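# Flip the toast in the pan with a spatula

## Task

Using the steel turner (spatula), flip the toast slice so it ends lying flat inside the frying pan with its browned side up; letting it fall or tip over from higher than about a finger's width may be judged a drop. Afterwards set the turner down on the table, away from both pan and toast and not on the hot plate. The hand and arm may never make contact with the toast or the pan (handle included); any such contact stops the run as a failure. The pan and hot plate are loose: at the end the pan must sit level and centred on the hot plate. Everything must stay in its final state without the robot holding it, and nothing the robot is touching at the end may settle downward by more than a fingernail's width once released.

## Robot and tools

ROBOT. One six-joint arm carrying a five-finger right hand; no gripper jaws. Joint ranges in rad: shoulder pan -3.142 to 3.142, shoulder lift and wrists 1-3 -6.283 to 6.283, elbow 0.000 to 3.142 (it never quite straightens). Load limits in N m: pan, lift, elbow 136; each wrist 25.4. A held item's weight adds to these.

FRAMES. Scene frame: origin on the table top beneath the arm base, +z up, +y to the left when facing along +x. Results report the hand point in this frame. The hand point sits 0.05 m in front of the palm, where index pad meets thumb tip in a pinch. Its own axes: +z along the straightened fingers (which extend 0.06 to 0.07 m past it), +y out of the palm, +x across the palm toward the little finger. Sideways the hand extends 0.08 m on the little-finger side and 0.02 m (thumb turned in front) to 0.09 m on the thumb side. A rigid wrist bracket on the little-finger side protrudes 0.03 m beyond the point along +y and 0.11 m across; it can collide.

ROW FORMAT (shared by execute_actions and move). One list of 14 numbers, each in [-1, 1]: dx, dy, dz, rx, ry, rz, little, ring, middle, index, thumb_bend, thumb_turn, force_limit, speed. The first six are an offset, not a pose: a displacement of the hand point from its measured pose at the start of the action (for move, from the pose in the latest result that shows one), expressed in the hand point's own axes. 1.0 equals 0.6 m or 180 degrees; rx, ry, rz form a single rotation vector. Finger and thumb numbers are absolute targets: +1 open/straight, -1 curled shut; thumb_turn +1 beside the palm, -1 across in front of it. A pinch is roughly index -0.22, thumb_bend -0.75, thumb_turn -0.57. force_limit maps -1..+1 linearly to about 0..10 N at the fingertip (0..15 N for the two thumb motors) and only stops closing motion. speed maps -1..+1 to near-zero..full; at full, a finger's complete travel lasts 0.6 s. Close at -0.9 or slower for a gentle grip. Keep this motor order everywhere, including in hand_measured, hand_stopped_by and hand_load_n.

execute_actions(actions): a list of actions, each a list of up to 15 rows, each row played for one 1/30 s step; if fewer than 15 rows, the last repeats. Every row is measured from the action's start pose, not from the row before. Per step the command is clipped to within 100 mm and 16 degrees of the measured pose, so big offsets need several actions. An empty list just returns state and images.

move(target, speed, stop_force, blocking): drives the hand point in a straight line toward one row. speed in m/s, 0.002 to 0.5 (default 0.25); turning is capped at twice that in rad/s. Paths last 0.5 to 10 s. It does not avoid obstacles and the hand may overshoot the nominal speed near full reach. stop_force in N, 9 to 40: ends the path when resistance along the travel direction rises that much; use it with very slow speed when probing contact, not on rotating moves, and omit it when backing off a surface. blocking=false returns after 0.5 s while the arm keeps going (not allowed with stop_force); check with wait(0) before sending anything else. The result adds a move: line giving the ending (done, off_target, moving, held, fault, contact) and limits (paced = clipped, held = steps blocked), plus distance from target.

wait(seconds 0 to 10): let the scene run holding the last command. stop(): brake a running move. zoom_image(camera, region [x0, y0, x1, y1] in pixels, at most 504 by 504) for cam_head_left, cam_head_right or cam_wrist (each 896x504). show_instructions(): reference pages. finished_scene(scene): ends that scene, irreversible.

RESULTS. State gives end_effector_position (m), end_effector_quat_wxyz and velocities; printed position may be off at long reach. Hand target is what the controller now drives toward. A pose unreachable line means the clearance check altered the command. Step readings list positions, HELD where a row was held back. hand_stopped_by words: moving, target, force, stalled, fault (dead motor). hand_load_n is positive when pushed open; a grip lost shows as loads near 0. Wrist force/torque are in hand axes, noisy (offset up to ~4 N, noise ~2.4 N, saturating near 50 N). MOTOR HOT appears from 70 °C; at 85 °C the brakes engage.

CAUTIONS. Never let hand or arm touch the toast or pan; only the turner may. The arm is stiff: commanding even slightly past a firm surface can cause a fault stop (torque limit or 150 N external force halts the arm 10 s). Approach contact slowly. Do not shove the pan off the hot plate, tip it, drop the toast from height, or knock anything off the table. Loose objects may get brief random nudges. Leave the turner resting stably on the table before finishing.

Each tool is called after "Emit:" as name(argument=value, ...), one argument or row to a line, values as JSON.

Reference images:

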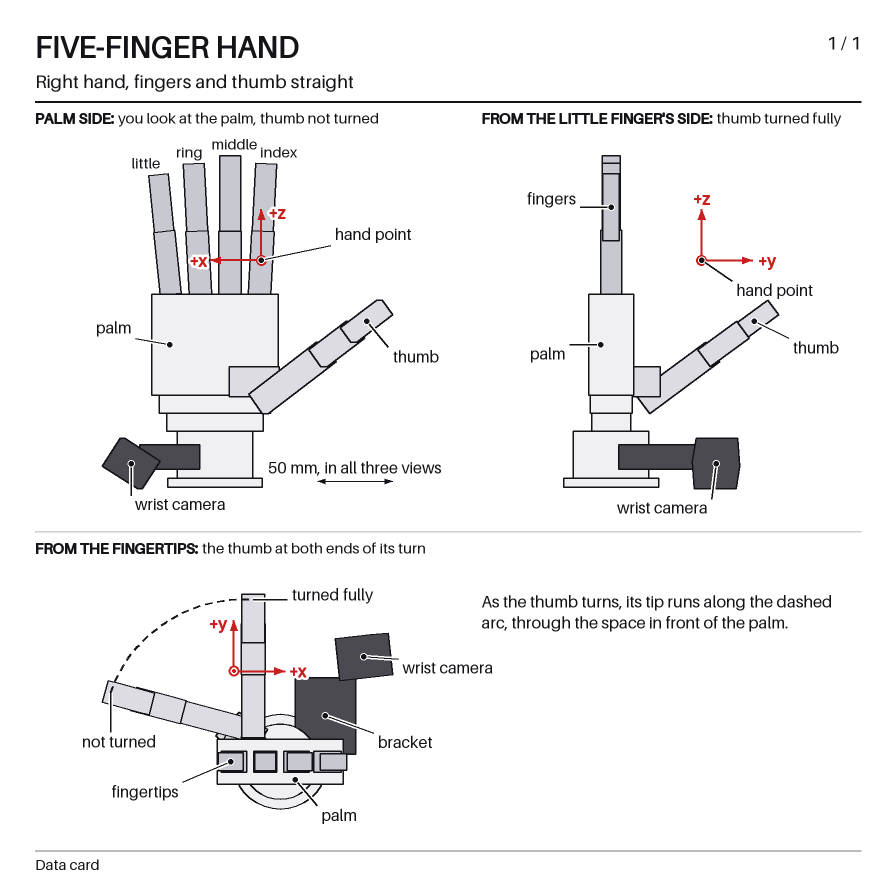

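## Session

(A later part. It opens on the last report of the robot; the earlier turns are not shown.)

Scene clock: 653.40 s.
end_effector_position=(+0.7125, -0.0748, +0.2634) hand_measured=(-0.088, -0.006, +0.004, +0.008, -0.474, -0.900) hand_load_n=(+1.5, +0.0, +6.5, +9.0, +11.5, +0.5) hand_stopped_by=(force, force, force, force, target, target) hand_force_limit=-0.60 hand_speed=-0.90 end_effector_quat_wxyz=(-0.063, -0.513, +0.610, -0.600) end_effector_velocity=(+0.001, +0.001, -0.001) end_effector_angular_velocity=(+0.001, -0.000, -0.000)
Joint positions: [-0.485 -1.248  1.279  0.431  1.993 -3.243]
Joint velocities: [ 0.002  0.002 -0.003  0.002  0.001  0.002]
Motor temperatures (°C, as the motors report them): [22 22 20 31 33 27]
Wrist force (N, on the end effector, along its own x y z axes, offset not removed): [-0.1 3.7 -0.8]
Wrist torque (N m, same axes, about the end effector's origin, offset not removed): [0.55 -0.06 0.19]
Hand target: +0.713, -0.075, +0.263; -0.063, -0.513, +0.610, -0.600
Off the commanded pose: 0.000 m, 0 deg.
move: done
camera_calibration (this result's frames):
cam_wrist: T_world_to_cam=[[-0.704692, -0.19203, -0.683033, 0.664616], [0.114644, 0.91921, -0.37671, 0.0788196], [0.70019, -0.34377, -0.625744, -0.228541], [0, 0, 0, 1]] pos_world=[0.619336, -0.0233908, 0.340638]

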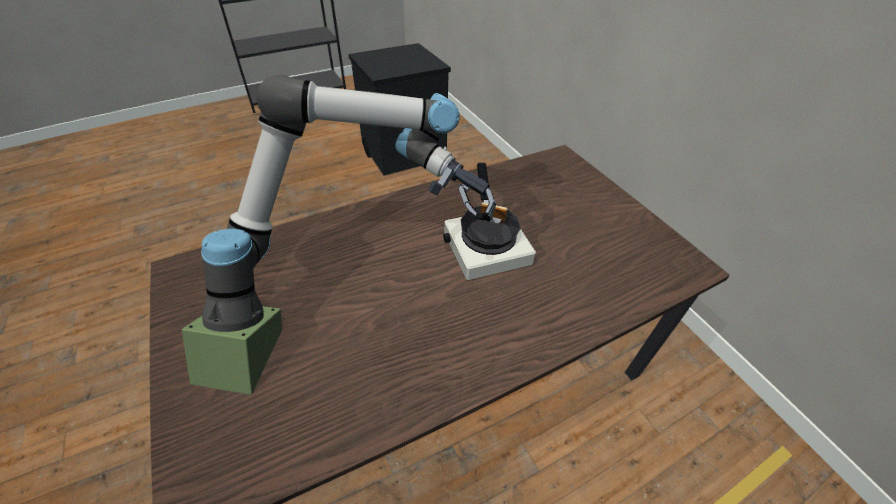

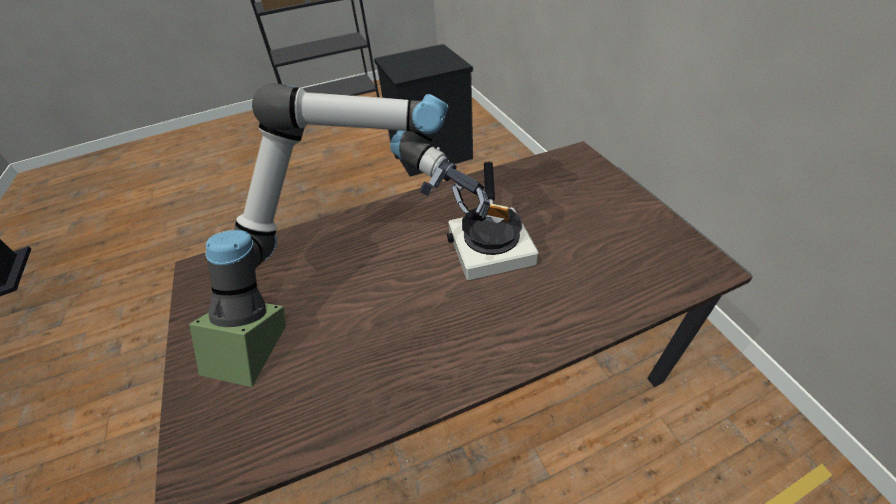

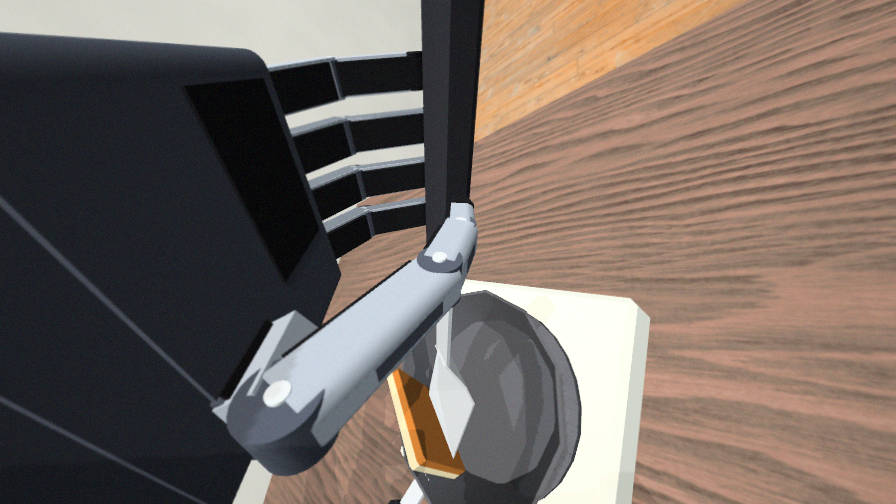

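Emit:
move(
  target=[0.0467, -0.0180, -0.0082, 0, 0, 0, -0.45, -0.4, -0.4, -0.4, -0.48, -0.9, -0.6, -0.9],
  speed=0.012,
)

Emit:
zoom_image(
  camera="cam_wrist",
  region=[380, 344, 540, 504],
)

Emit:
zoom_image(
  camera="cam_head_left",
  region=[455, 190, 530, 250],
)

Scene clock: 668.20 s.
end_effector_position=(+0.7044, -0.0836, +0.2912) hand_measured=(-0.088, -0.006, +0.004, +0.008, -0.474, -0.900) hand_load_n=(+1.5, +0.0, +6.5, +9.0, +11.5, +0.5) hand_stopped_by=(force, force, force, force, target, target) hand_force_limit=-0.60 hand_speed=-0.90 end_effector_quat_wxyz=(-0.063, -0.513, +0.610, -0.600) end_effector_velocity=(+0.000, -0.001, +0.003) end_effector_angular_velocity=(-0.002, -0.001, +0.003)
Joint positions: [-0.532 -1.283  1.278  0.46   1.951 -3.266]
Joint velocities: [-0.003 -0.003 -0.001 -0.    -0.003 -0.004]
Motor temperatures (°C, as the motors report them): [22 22 20 31 33 27]
Wrist force (N, on the end effector, along its own x y z axes, offset not removed): [1.1 2.4 0.5]
Wrist torque (N m, same axes, about the end effector's origin, offset not removed): [0.25 -0.23 0.33]
Hand target: +0.704, -0.084, +0.291; -0.063, -0.513, +0.610, -0.600
Off the commanded pose: 0.000 m, 0 deg.
move: done
camera_calibration (this result's frames):
cam_wrist: T_world_to_cam=[[-0.7047, -0.192061, -0.683016, 0.676202], [0.114642, 0.919192, -0.376754, 0.0982903], [0.700183, -0.3438, -0.625736, -0.208495], [0, 0, 0, 1]] pos_world=[0.611236, -0.0321559, 0.368426]

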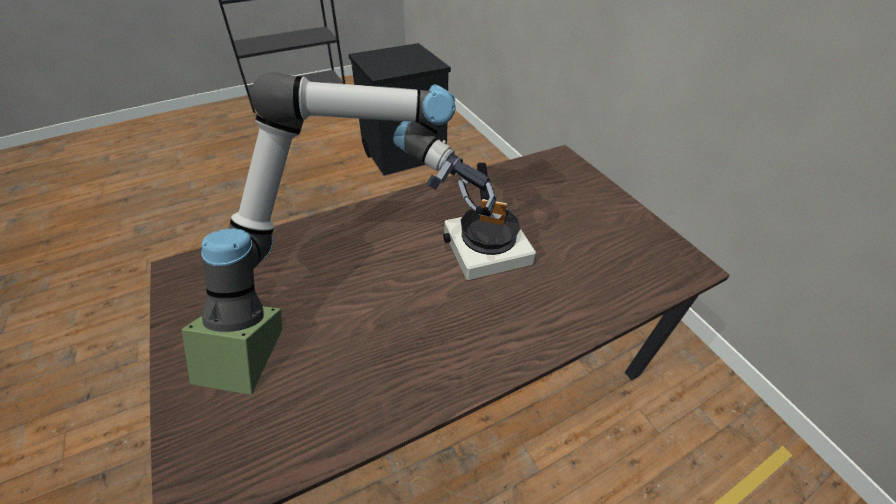

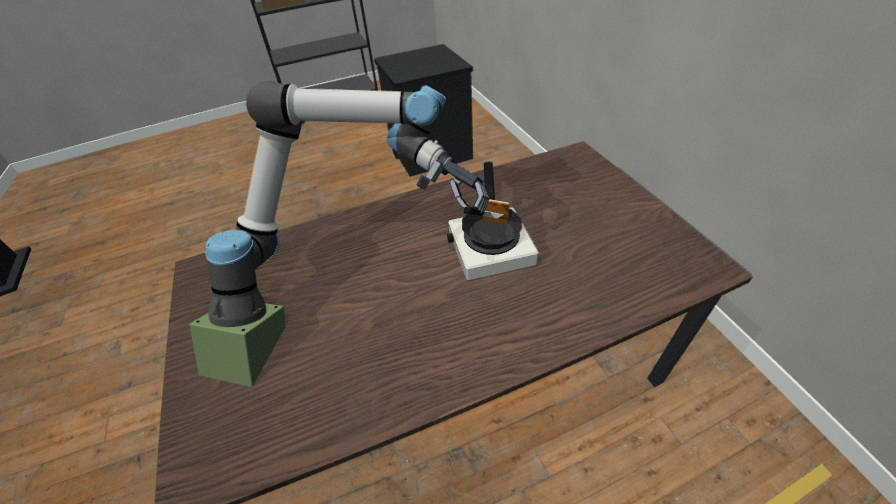

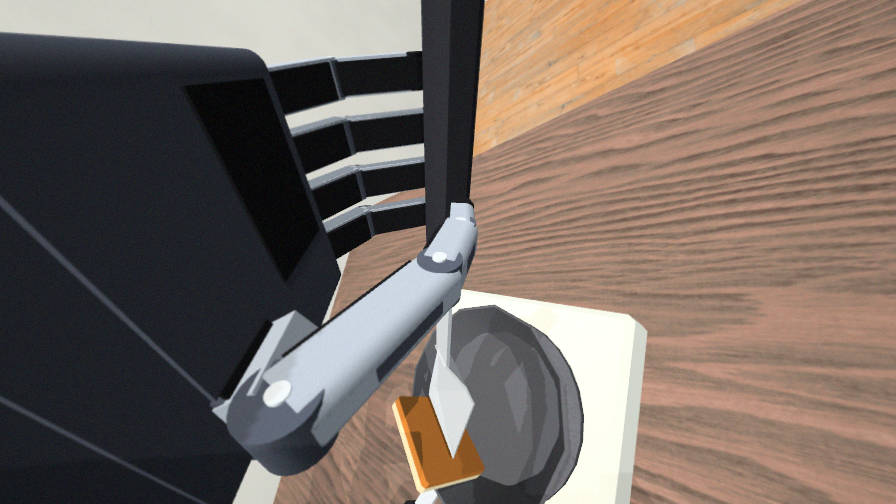

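Region (380, 344, 540, 504) of cam_wrist's 896x504 image, scaled by 3.150, with more detail than that image has.

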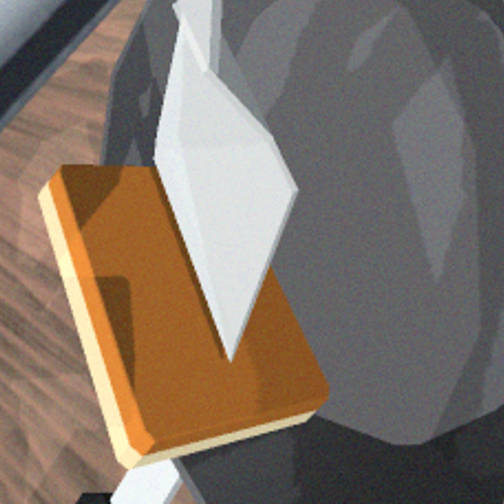

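Region (455, 190, 530, 250) of cam_head_left's 896x504 image, scaled by 6.720, with more detail than that image has; it fills the top 403 rows of this view, and the rest is white.

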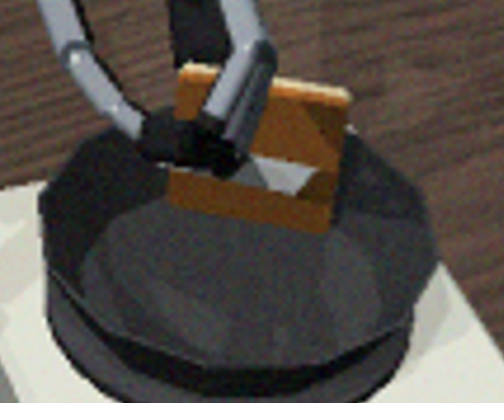

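Emit:
move(
  target=[-0.0681, 0.1248, 0.0488, 0.0017, -0.0205, 0.0546, -0.45, -0.4, -0.4, -0.4, -0.48, -0.9, -0.6, -0.9],
  speed=0.05,
)

Emit:
zoom_image(
  camera="cam_wrist",
  region=[340, 324, 520, 504],
)

Emit:
zoom_image(
  camera="cam_head_right",
  region=[440, 170, 550, 270],
)

Scene clock: 682.67 s.
end_effector_position=(+0.6868, -0.1029, +0.2050) hand_measured=(-0.088, -0.006, +0.004, +0.008, -0.474, -0.900) hand_load_n=(+1.5, +0.0, +6.5, +9.0, +11.5, +0.5) hand_stopped_by=(force, force, force, force, target, target) hand_force_limit=-0.60 hand_speed=-0.90 end_effector_quat_wxyz=(+0.010, -0.478, +0.652, -0.588) end_effector_velocity=(-0.000, -0.000, -0.002) end_effector_angular_velocity=(+0.003, -0.002, +0.001)
Joint positions: [-0.548 -1.287  1.513  0.223  1.872 -3.103]
Joint velocities: [-0.     0.     0.004 -0.005 -0.002  0.003]
Motor temperatures (°C, as the motors report them): [22 22 20 31 33 27]
Wrist force (N, on the end effector, along its own x y z axes, offset not removed): [0.3 2.0 -0.4]
Wrist torque (N m, same axes, about the end effector's origin, offset not removed): [0.24 -0.19 0.15]
Hand target: +0.687, -0.103, +0.205; +0.010, -0.478, +0.652, -0.588
Off the commanded pose: 0.000 m, 0 deg.
move: done
camera_calibration (this result's frames):
cam_wrist: T_world_to_cam=[[-0.613805, -0.0929282, -0.783969, 0.56973], [0.152247, 0.960473, -0.233051, 0.0346146], [0.774638, -0.262405, -0.575395, -0.309852], [0, 0, 0, 1]] pos_world=[0.584456, -0.061609, 0.276431]

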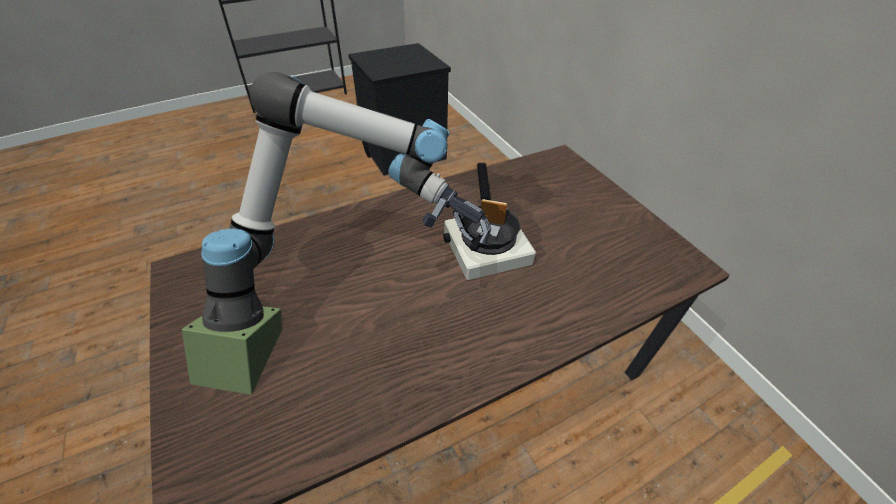

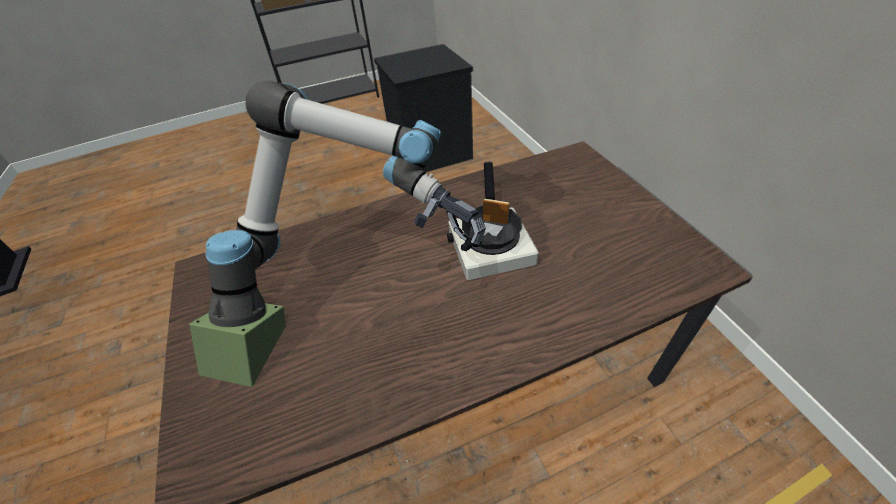

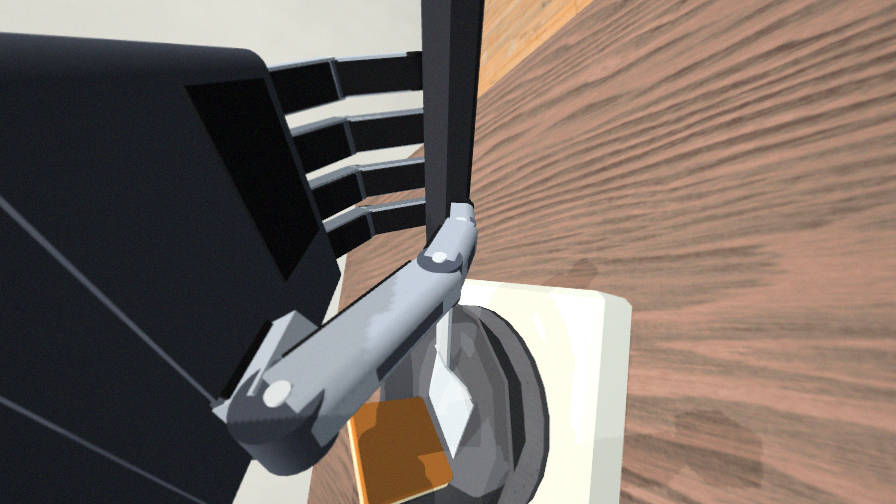

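Region (340, 324, 520, 504) of cam_wrist's 896x504 image, scaled by 2.800, with more detail than that image has.

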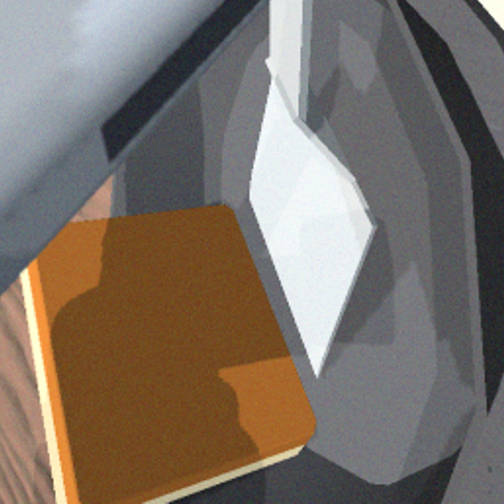

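Region (440, 170, 550, 270) of cam_head_right's 896x504 image, scaled by 4.582, with more detail than that image has; it fills the top 458 rows of this view, and the rest is white.

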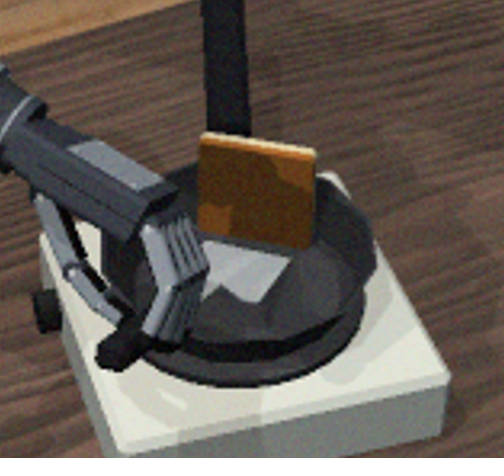

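Emit:
move(
  target=[-0.01524, -0.00115, 0.0, 0, 0, 0, -0.45, -0.4, -0.4, -0.4, -0.48, -0.9, -0.6, -0.9],
  speed=0.008,
)

Emit:
zoom_image(
  camera="cam_wrist",
  region=[405, 380, 490, 490],
)

Scene clock: 691.57 s.
end_effector_position=(+0.6921, -0.0971, +0.2006) hand_measured=(-0.088, -0.006, +0.004, +0.008, -0.474, -0.900) hand_load_n=(+1.5, +0.0, +7.0, +9.0, +11.5, +0.5) hand_stopped_by=(force, force, force, force, target, target) hand_force_limit=-0.60 hand_speed=-0.90 end_effector_quat_wxyz=(+0.010, -0.478, +0.652, -0.588) end_effector_velocity=(+0.000, +0.001, -0.002) end_effector_angular_velocity=(+0.000, +0.002, -0.001)
Joint positions: [-0.529 -1.274  1.497  0.229  1.888 -3.094]
Joint velocities: [ 0.003  0.003 -0.001  0.001  0.003  0.001]
Motor temperatures (°C, as the motors report them): [22 22 20 31 33 27]
Wrist force (N, on the end effector, along its own x y z axes, offset not removed): [1.5 1.7 0.1]
Wrist torque (N m, same axes, about the end effector's origin, offset not removed): [0.33 -0.14 0.53]
Hand target: +0.692, -0.097, +0.201; +0.010, -0.478, +0.652, -0.588
Off the commanded pose: 0.000 m, 0 deg.
move: done
camera_calibration (this result's frames):
cam_wrist: T_world_to_cam=[[-0.613786, -0.0929179, -0.783986, 0.570052], [0.152248, 0.960478, -0.233031, 0.0271698], [0.774653, -0.262391, -0.575381, -0.314998], [0, 0, 0, 1]] pos_world=[0.589767, -0.0557806, 0.272]

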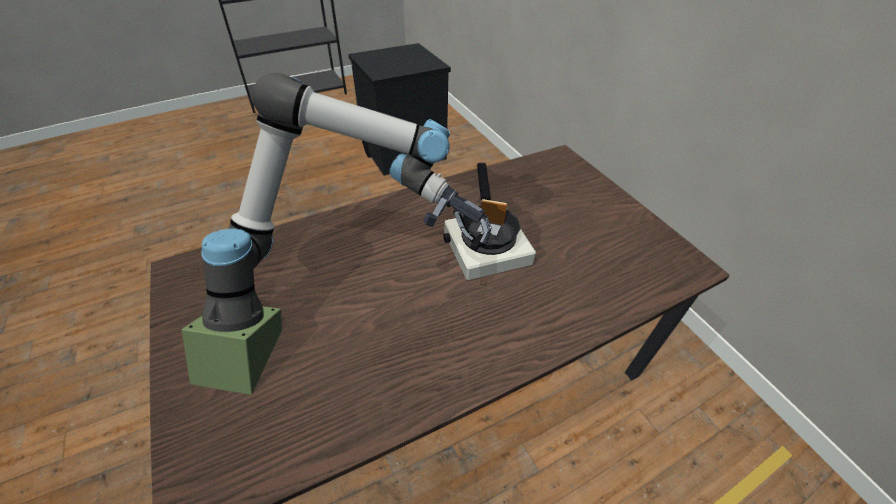

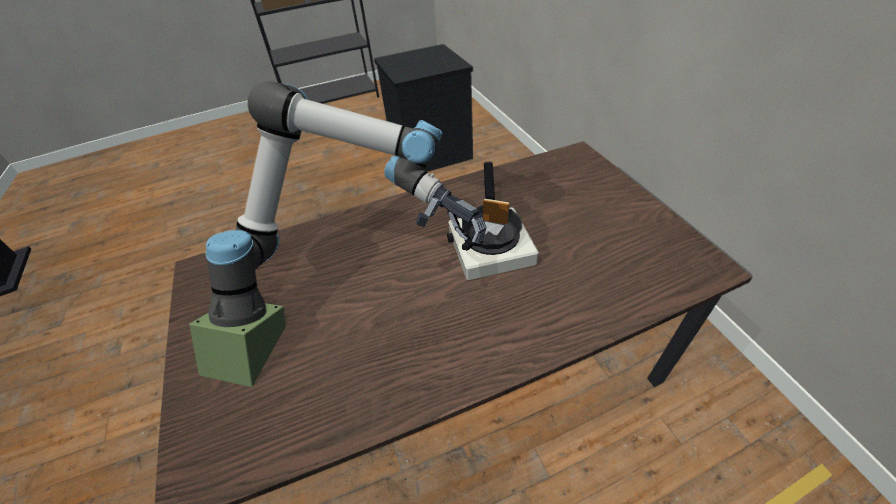

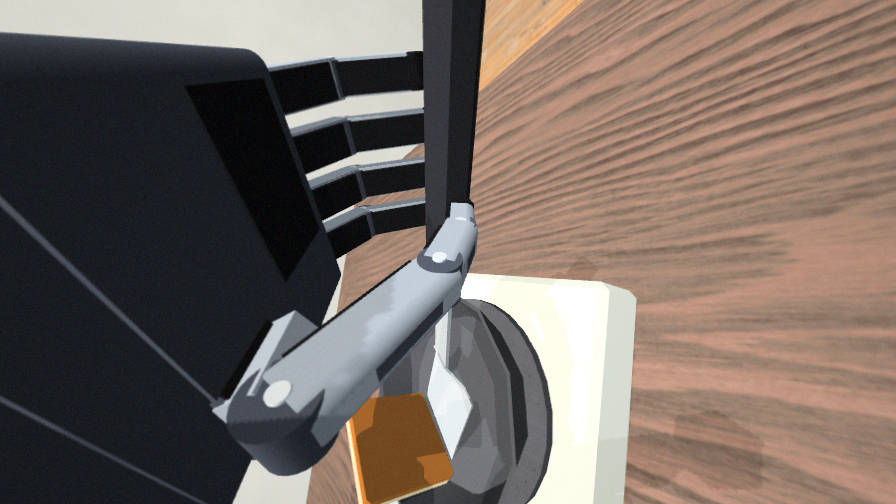

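Region (405, 380, 490, 490) of cam_wrist's 896x504 image, scaled by 4.582, with more detail than that image has; it fills the left 389 columns of this view, and the rest is white.

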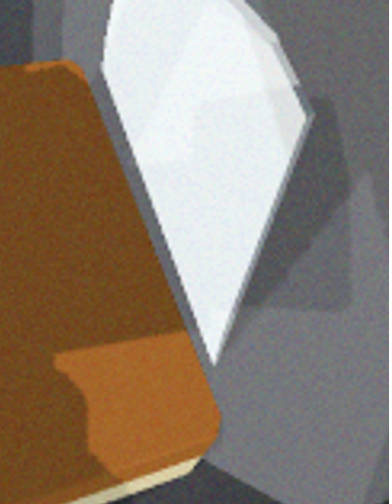

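Emit:
execute_actions(
  actions=[],
)

Scene clock: 700.03 s.
end_effector_position=(+0.6922, -0.0970, +0.2005) hand_measured=(-0.088, -0.006, +0.004, +0.008, -0.474, -0.900) hand_load_n=(+1.5, +0.0, +7.0, +9.0, +11.5, +0.5) hand_stopped_by=(force, force, force, force, target, target) hand_force_limit=-0.60 hand_speed=-0.90 end_effector_quat_wxyz=(+0.010, -0.478, +0.652, -0.588) end_effector_velocity=(+0.000, +0.000, +0.000) end_effector_angular_velocity=(-0.000, -0.000, +0.001)
Joint positions: [-0.529 -1.274  1.497  0.229  1.889 -3.094]
Joint velocities: [ 0.    -0.    -0.    -0.001 -0.    -0.   ]
Motor temperatures (°C, as the motors report them): [22 22 20 31 33 27]
Wrist force (N, on the end effector, along its own x y z axes, offset not removed): [2.1 0.3 -1.8]
Wrist torque (N m, same axes, about the end effector's origin, offset not removed): [0.26 -0.17 0.59]
Hand target: +0.692, -0.097, +0.201; +0.010, -0.478, +0.652, -0.588
Off the commanded pose: 0.000 m, 0 deg.
camera_calibration (this result's frames):
cam_wrist: T_world_to_cam=[[-0.613799, -0.0929161, -0.783975, 0.570062], [0.152248, 0.960477, -0.233035, 0.0270697], [0.774643, -0.262396, -0.575393, -0.315057], [0, 0, 0, 1]] pos_world=[0.589839, -0.0557014, 0.271941]

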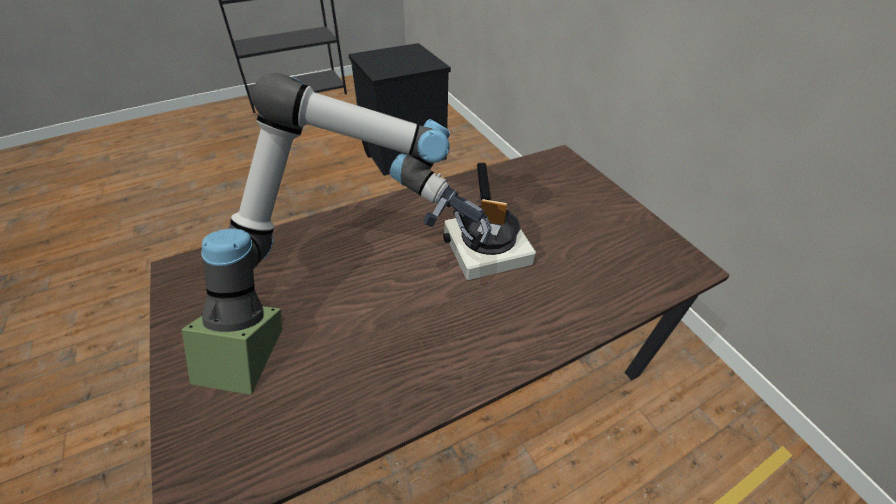

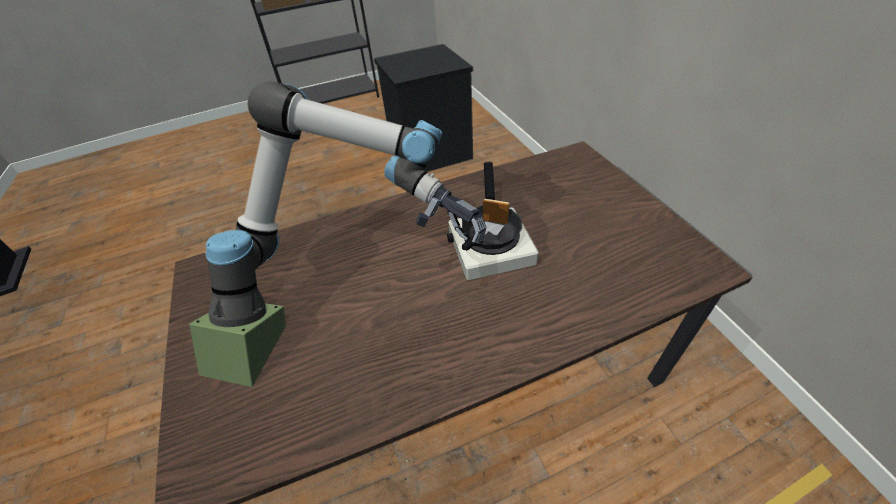

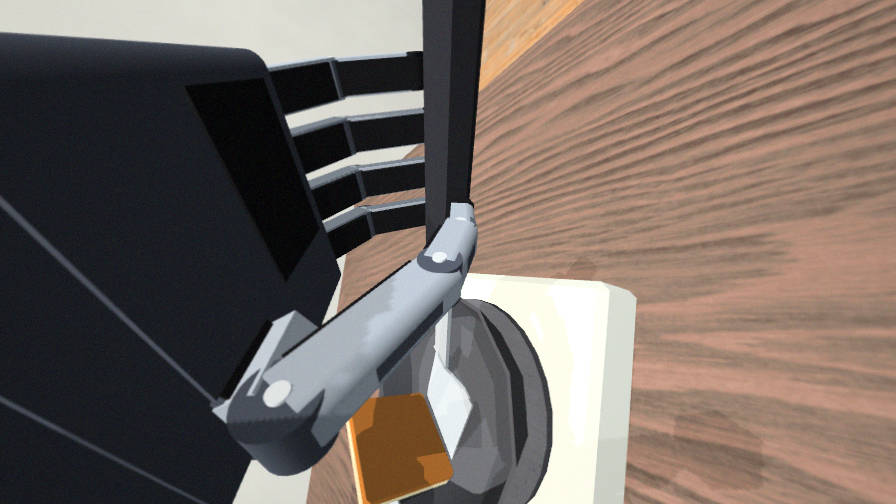

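Emit:
move(
  target=[-0.00556,-0.00348,-0.00113,0,0,0,-0.45,-0.4,-0.4,-0.4,-0.48,-0.9,-0.6,-0.9],
  speed=0.006,
)

Emit:
zoom_image(
  camera="cam_wrist",
  region=[340, 370, 490, 504],
)

Emit:
zoom_image(
  camera="cam_head_right",
  region=[450, 180, 550, 270],
)

Scene clock: 703.00 s.
end_effector_position=(+0.6948, -0.0941, +0.2005) hand_measured=(-0.088, -0.006, +0.004, +0.008, -0.474, -0.900) hand_load_n=(+1.5, +0.0, +7.0, +9.0, +11.5, +0.5) hand_stopped_by=(force, force, force, force, target, target) hand_force_limit=-0.60 hand_speed=-0.90 end_effector_quat_wxyz=(+0.010, -0.478, +0.652, -0.588) end_effector_velocity=(+0.000, +0.001, +0.000) end_effector_angular_velocity=(-0.001, +0.001, +0.001)
Joint positions: [-0.522 -1.27   1.486  0.236  1.895 -3.091]
Joint velocities: [ 0.001  0.001 -0.002  0.002  0.001 -0.001]
Motor temperatures (°C, as the motors report them): [22 22 20 31 33 27]
Wrist force (N, on the end effector, along its own x y z axes, offset not removed): [1.4 0.7 -0.8]
Wrist torque (N m, same axes, about the end effector's origin, offset not removed): [0.26 -0.16 0.42]
Hand target: +0.695, -0.094, +0.201; +0.010, -0.478, +0.652, -0.588
Off the commanded pose: 0.000 m, 0 deg.
move: done
camera_calibration (this result's frames):
cam_wrist: T_world_to_cam=[[-0.613794, -0.092917, -0.783979, 0.571942], [0.152241, 0.960479, -0.233028, 0.0239035], [0.774648, -0.262385, -0.575391, -0.316348], [0, 0, 0, 1]] pos_world=[0.592474, -0.0528205, 0.271938]

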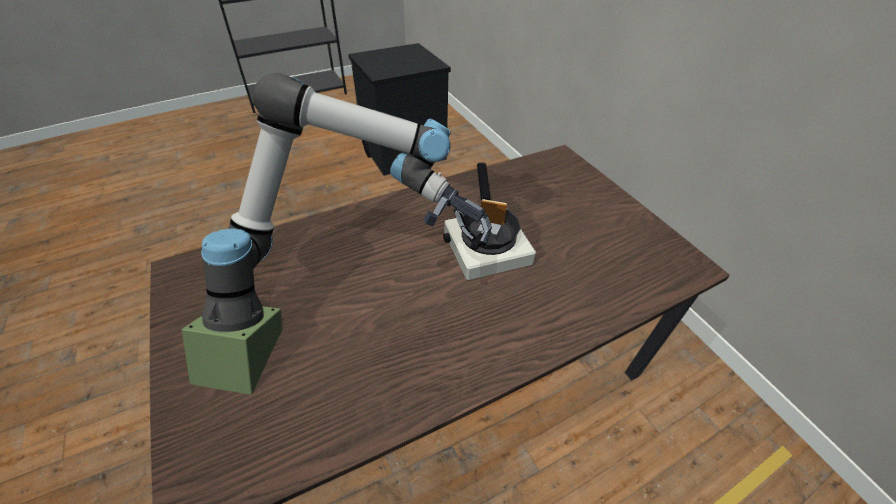

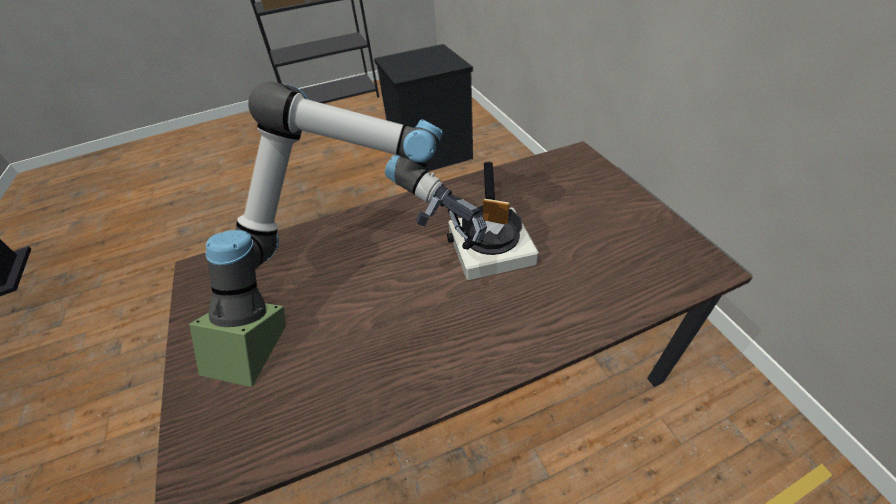

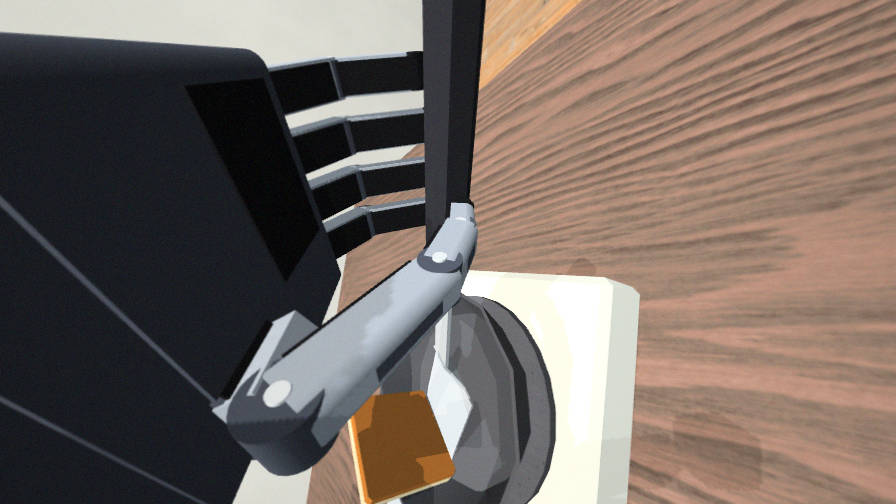

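Region (340, 370, 490, 504) of cam_wrist's 896x504 image, scaled by 3.360, with more detail than that image has; it fills the top 450 rows of this view, and the rest is white.

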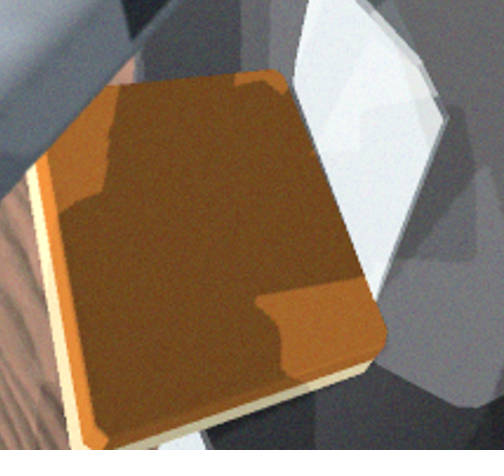

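Region (450, 180, 550, 270) of cam_head_right's 896x504 image, scaled by 5.040, with more detail than that image has; it fills the top 454 rows of this view, and the rest is white.

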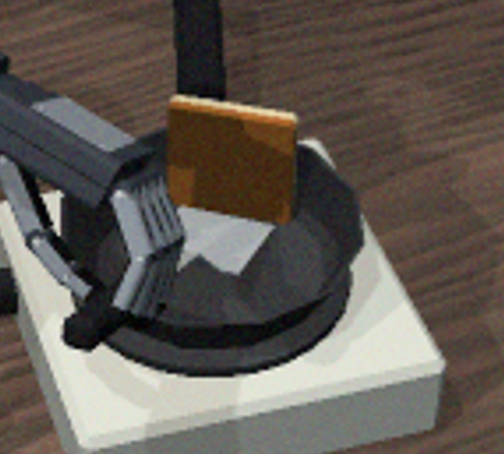

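Emit:
move(
  target=[-0.00417,-0.00261,-0.00085,0,0,0,-0.45,-0.4,-0.4,-0.4,-0.48,-0.9,-0.6,-0.9],
  speed=0.004,
)

Emit:
zoom_image(
  camera="cam_wrist",
  region=[340, 370, 490, 504],
)

Emit:
zoom_image(
  camera="cam_head_right",
  region=[450, 180, 550, 270],
)

Scene clock: 711.73 s.
end_effector_position=(+0.6968, -0.0920, +0.2005) hand_measured=(-0.088, -0.006, +0.004, +0.008, -0.474, -0.900) hand_load_n=(+1.5, +0.0, +7.0, +9.0, +11.5, +0.5) hand_stopped_by=(force, force, force, force, target, target) hand_force_limit=-0.60 hand_speed=-0.90 end_effector_quat_wxyz=(+0.010, -0.478, +0.652, -0.588) end_effector_velocity=(+0.001, +0.000, +0.001) end_effector_angular_velocity=(-0.001, -0.001, +0.001)
Joint positions: [-0.517 -1.266  1.478  0.242  1.9   -3.089]
Joint velocities: [ 0.001  0.001 -0.003  0.     0.001 -0.001]
Motor temperatures (°C, as the motors report them): [22 22 20 31 33 27]
Wrist force (N, on the end effector, along its own x y z axes, offset not removed): [2.9 2.9 -1.8]
Wrist torque (N m, same axes, about the end effector's origin, offset not removed): [0.80 -0.22 0.61]
Hand target: +0.697, -0.092, +0.200; +0.010, -0.478, +0.652, -0.588
Off the commanded pose: 0.000 m, 0 deg.
move: done
camera_calibration (this result's frames):
cam_wrist: T_world_to_cam=[[-0.613792, -0.092917, -0.783981, 0.573354], [0.152232, 0.960483, -0.233021, 0.0215242], [0.774652, -0.262373, -0.575391, -0.317316], [0, 0, 0, 1]] pos_world=[0.594453, -0.0506546, 0.271934]

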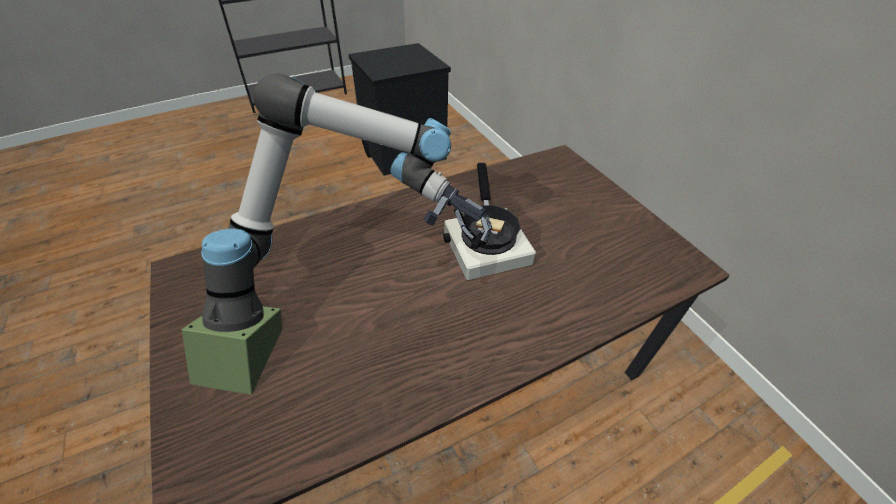

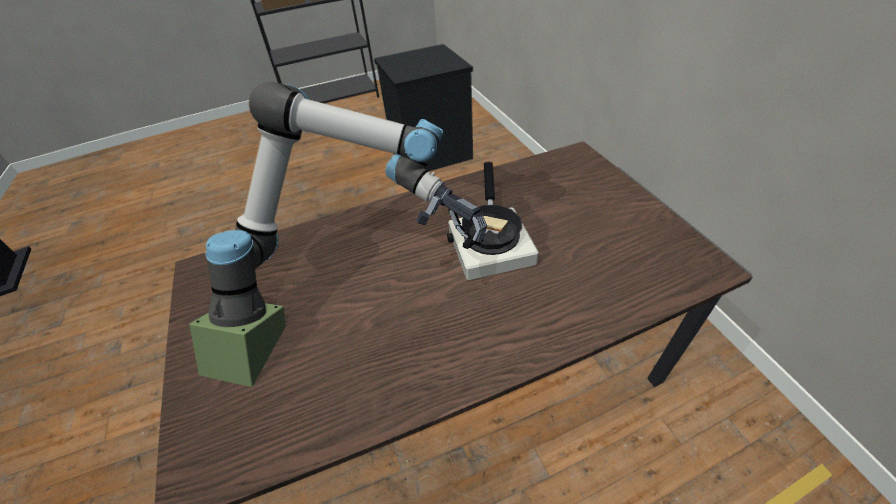

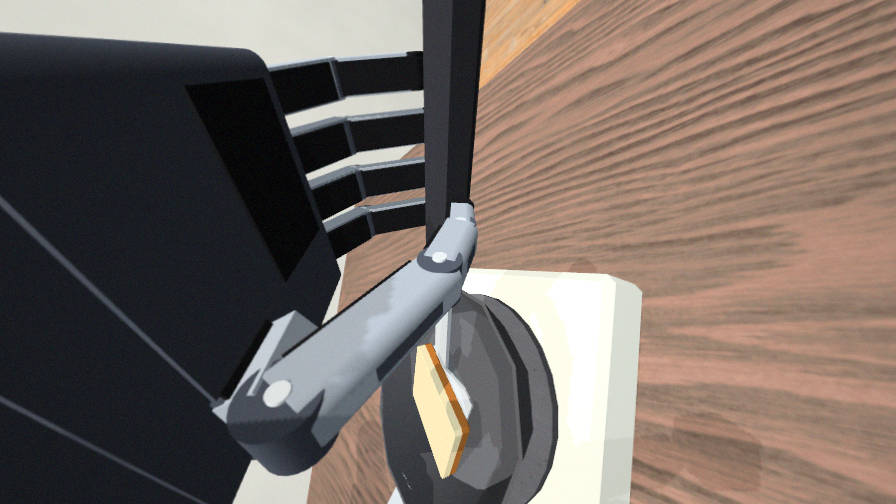

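Region (340, 370, 490, 504) of cam_wrist's 896x504 image, scaled by 3.360, with more detail than that image has; it fills the top 450 rows of this view, and the rest is white.

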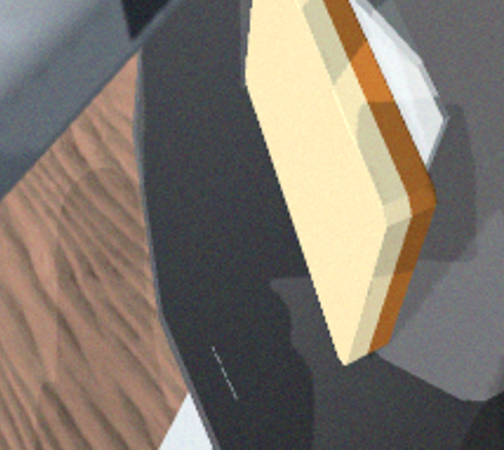

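Region (450, 180, 550, 270) of cam_head_right's 896x504 image, scaled by 5.040, with more detail than that image has; it fills the top 454 rows of this view, and the rest is white.

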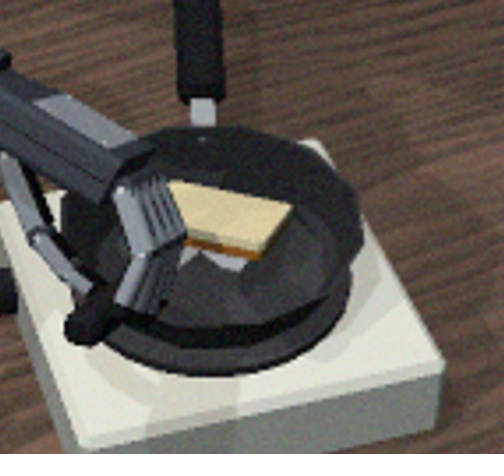

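Emit:
move(
  target=[0.00933,-0.07817,-0.02952,-0.00206,0.02435,-0.06498,-0.45,-0.4,-0.4,-0.4,-0.48,-0.9,-0.6,-0.9],
  speed=0.06,
)

Emit:
zoom_image(
  camera="cam_wrist",
  region=[370, 330, 530, 504],
)

Emit:
zoom_image(
  camera="cam_head_right",
  region=[450, 180, 550, 270],
)

Scene clock: 762.20 s.
end_effector_position=(+0.7121, -0.0751, +0.2453) hand_measured=(-0.088, -0.006, +0.004, +0.008, -0.474, -0.900) hand_load_n=(+1.5, +0.0, +7.0, +9.0, +11.5, +0.5) hand_stopped_by=(force, force, force, force, target, target) hand_force_limit=-0.60 hand_speed=-0.90 end_effector_quat_wxyz=(-0.077, -0.519, +0.602, -0.602) end_effector_velocity=(+0.001, +0.000, +0.002) end_effector_angular_velocity=(-0.008, +0.008, +0.000)
Joint positions: [-0.459 -1.226  1.293  0.402  2.028 -3.263]
Joint velocities: [ 0.002  0.003 -0.009  0.007  0.005 -0.009]
Motor temperatures (°C, as the motors report them): [22 22 20 31 33 27]
Wrist force (N, on the end effector, along its own x y z axes, offset not removed): [-1.5 1.3 -1.0]
Wrist torque (N m, same axes, about the end effector's origin, offset not removed): [0.15 0.29 0.01]
Hand target: +0.712, -0.075, +0.245; -0.077, -0.519, +0.602, -0.602
Off the commanded pose: 0.000 m, 0 deg.
move: done
camera_calibration (this result's frames):
cam_wrist: T_world_to_cam=[[-0.72034, -0.208985, -0.661389, 0.656559], [0.105531, 0.909409, -0.402291, 0.0843889], [0.685546, -0.359584, -0.63303, -0.228693], [0, 0, 0, 1]] pos_world=[0.620819, -0.0217673, 0.32342]

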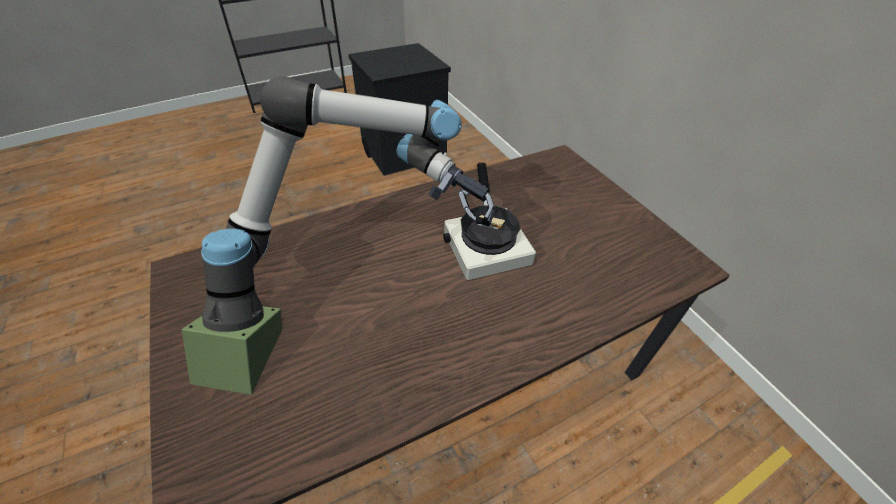

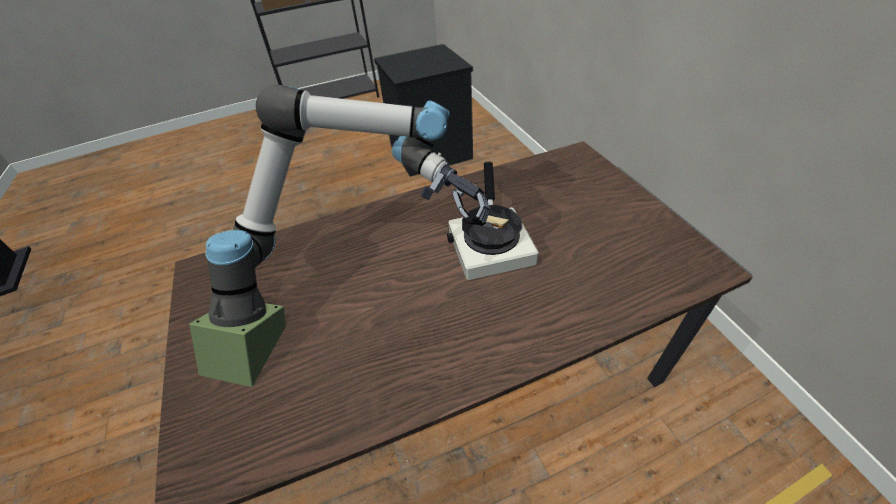

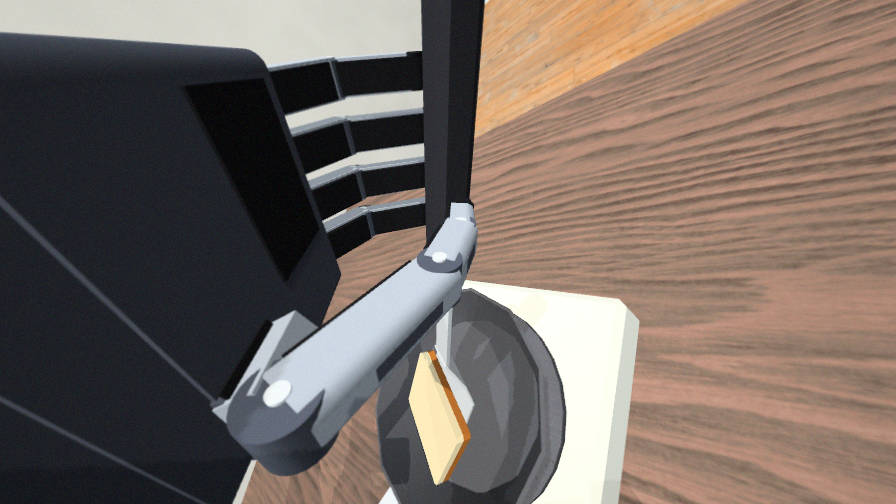

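Region (370, 330, 530, 504) of cam_wrist's 896x504 image, scaled by 2.897, with more detail than that image has; it fills the left 463 columns of this view, and the rest is white.

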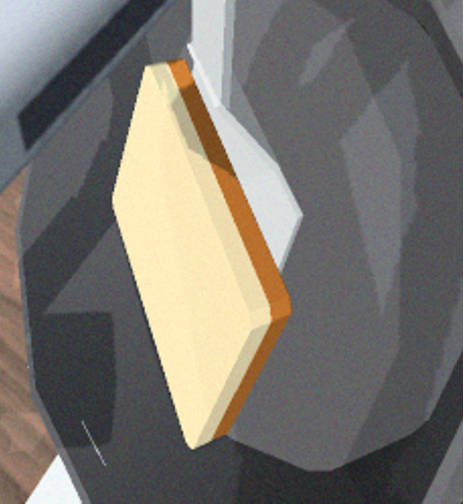

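Region (450, 180, 550, 270) of cam_head_right's 896x504 image, scaled by 5.040, with more detail than that image has; it fills the top 454 rows of this view, and the rest is white.

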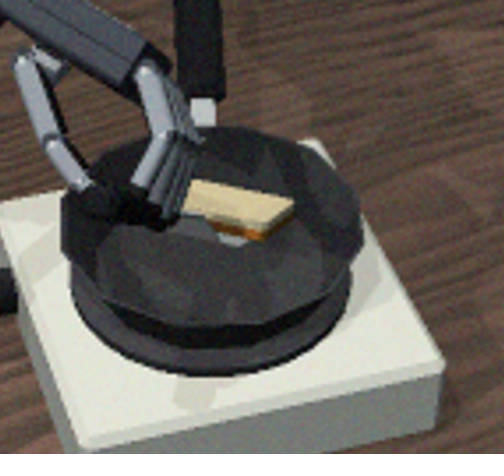

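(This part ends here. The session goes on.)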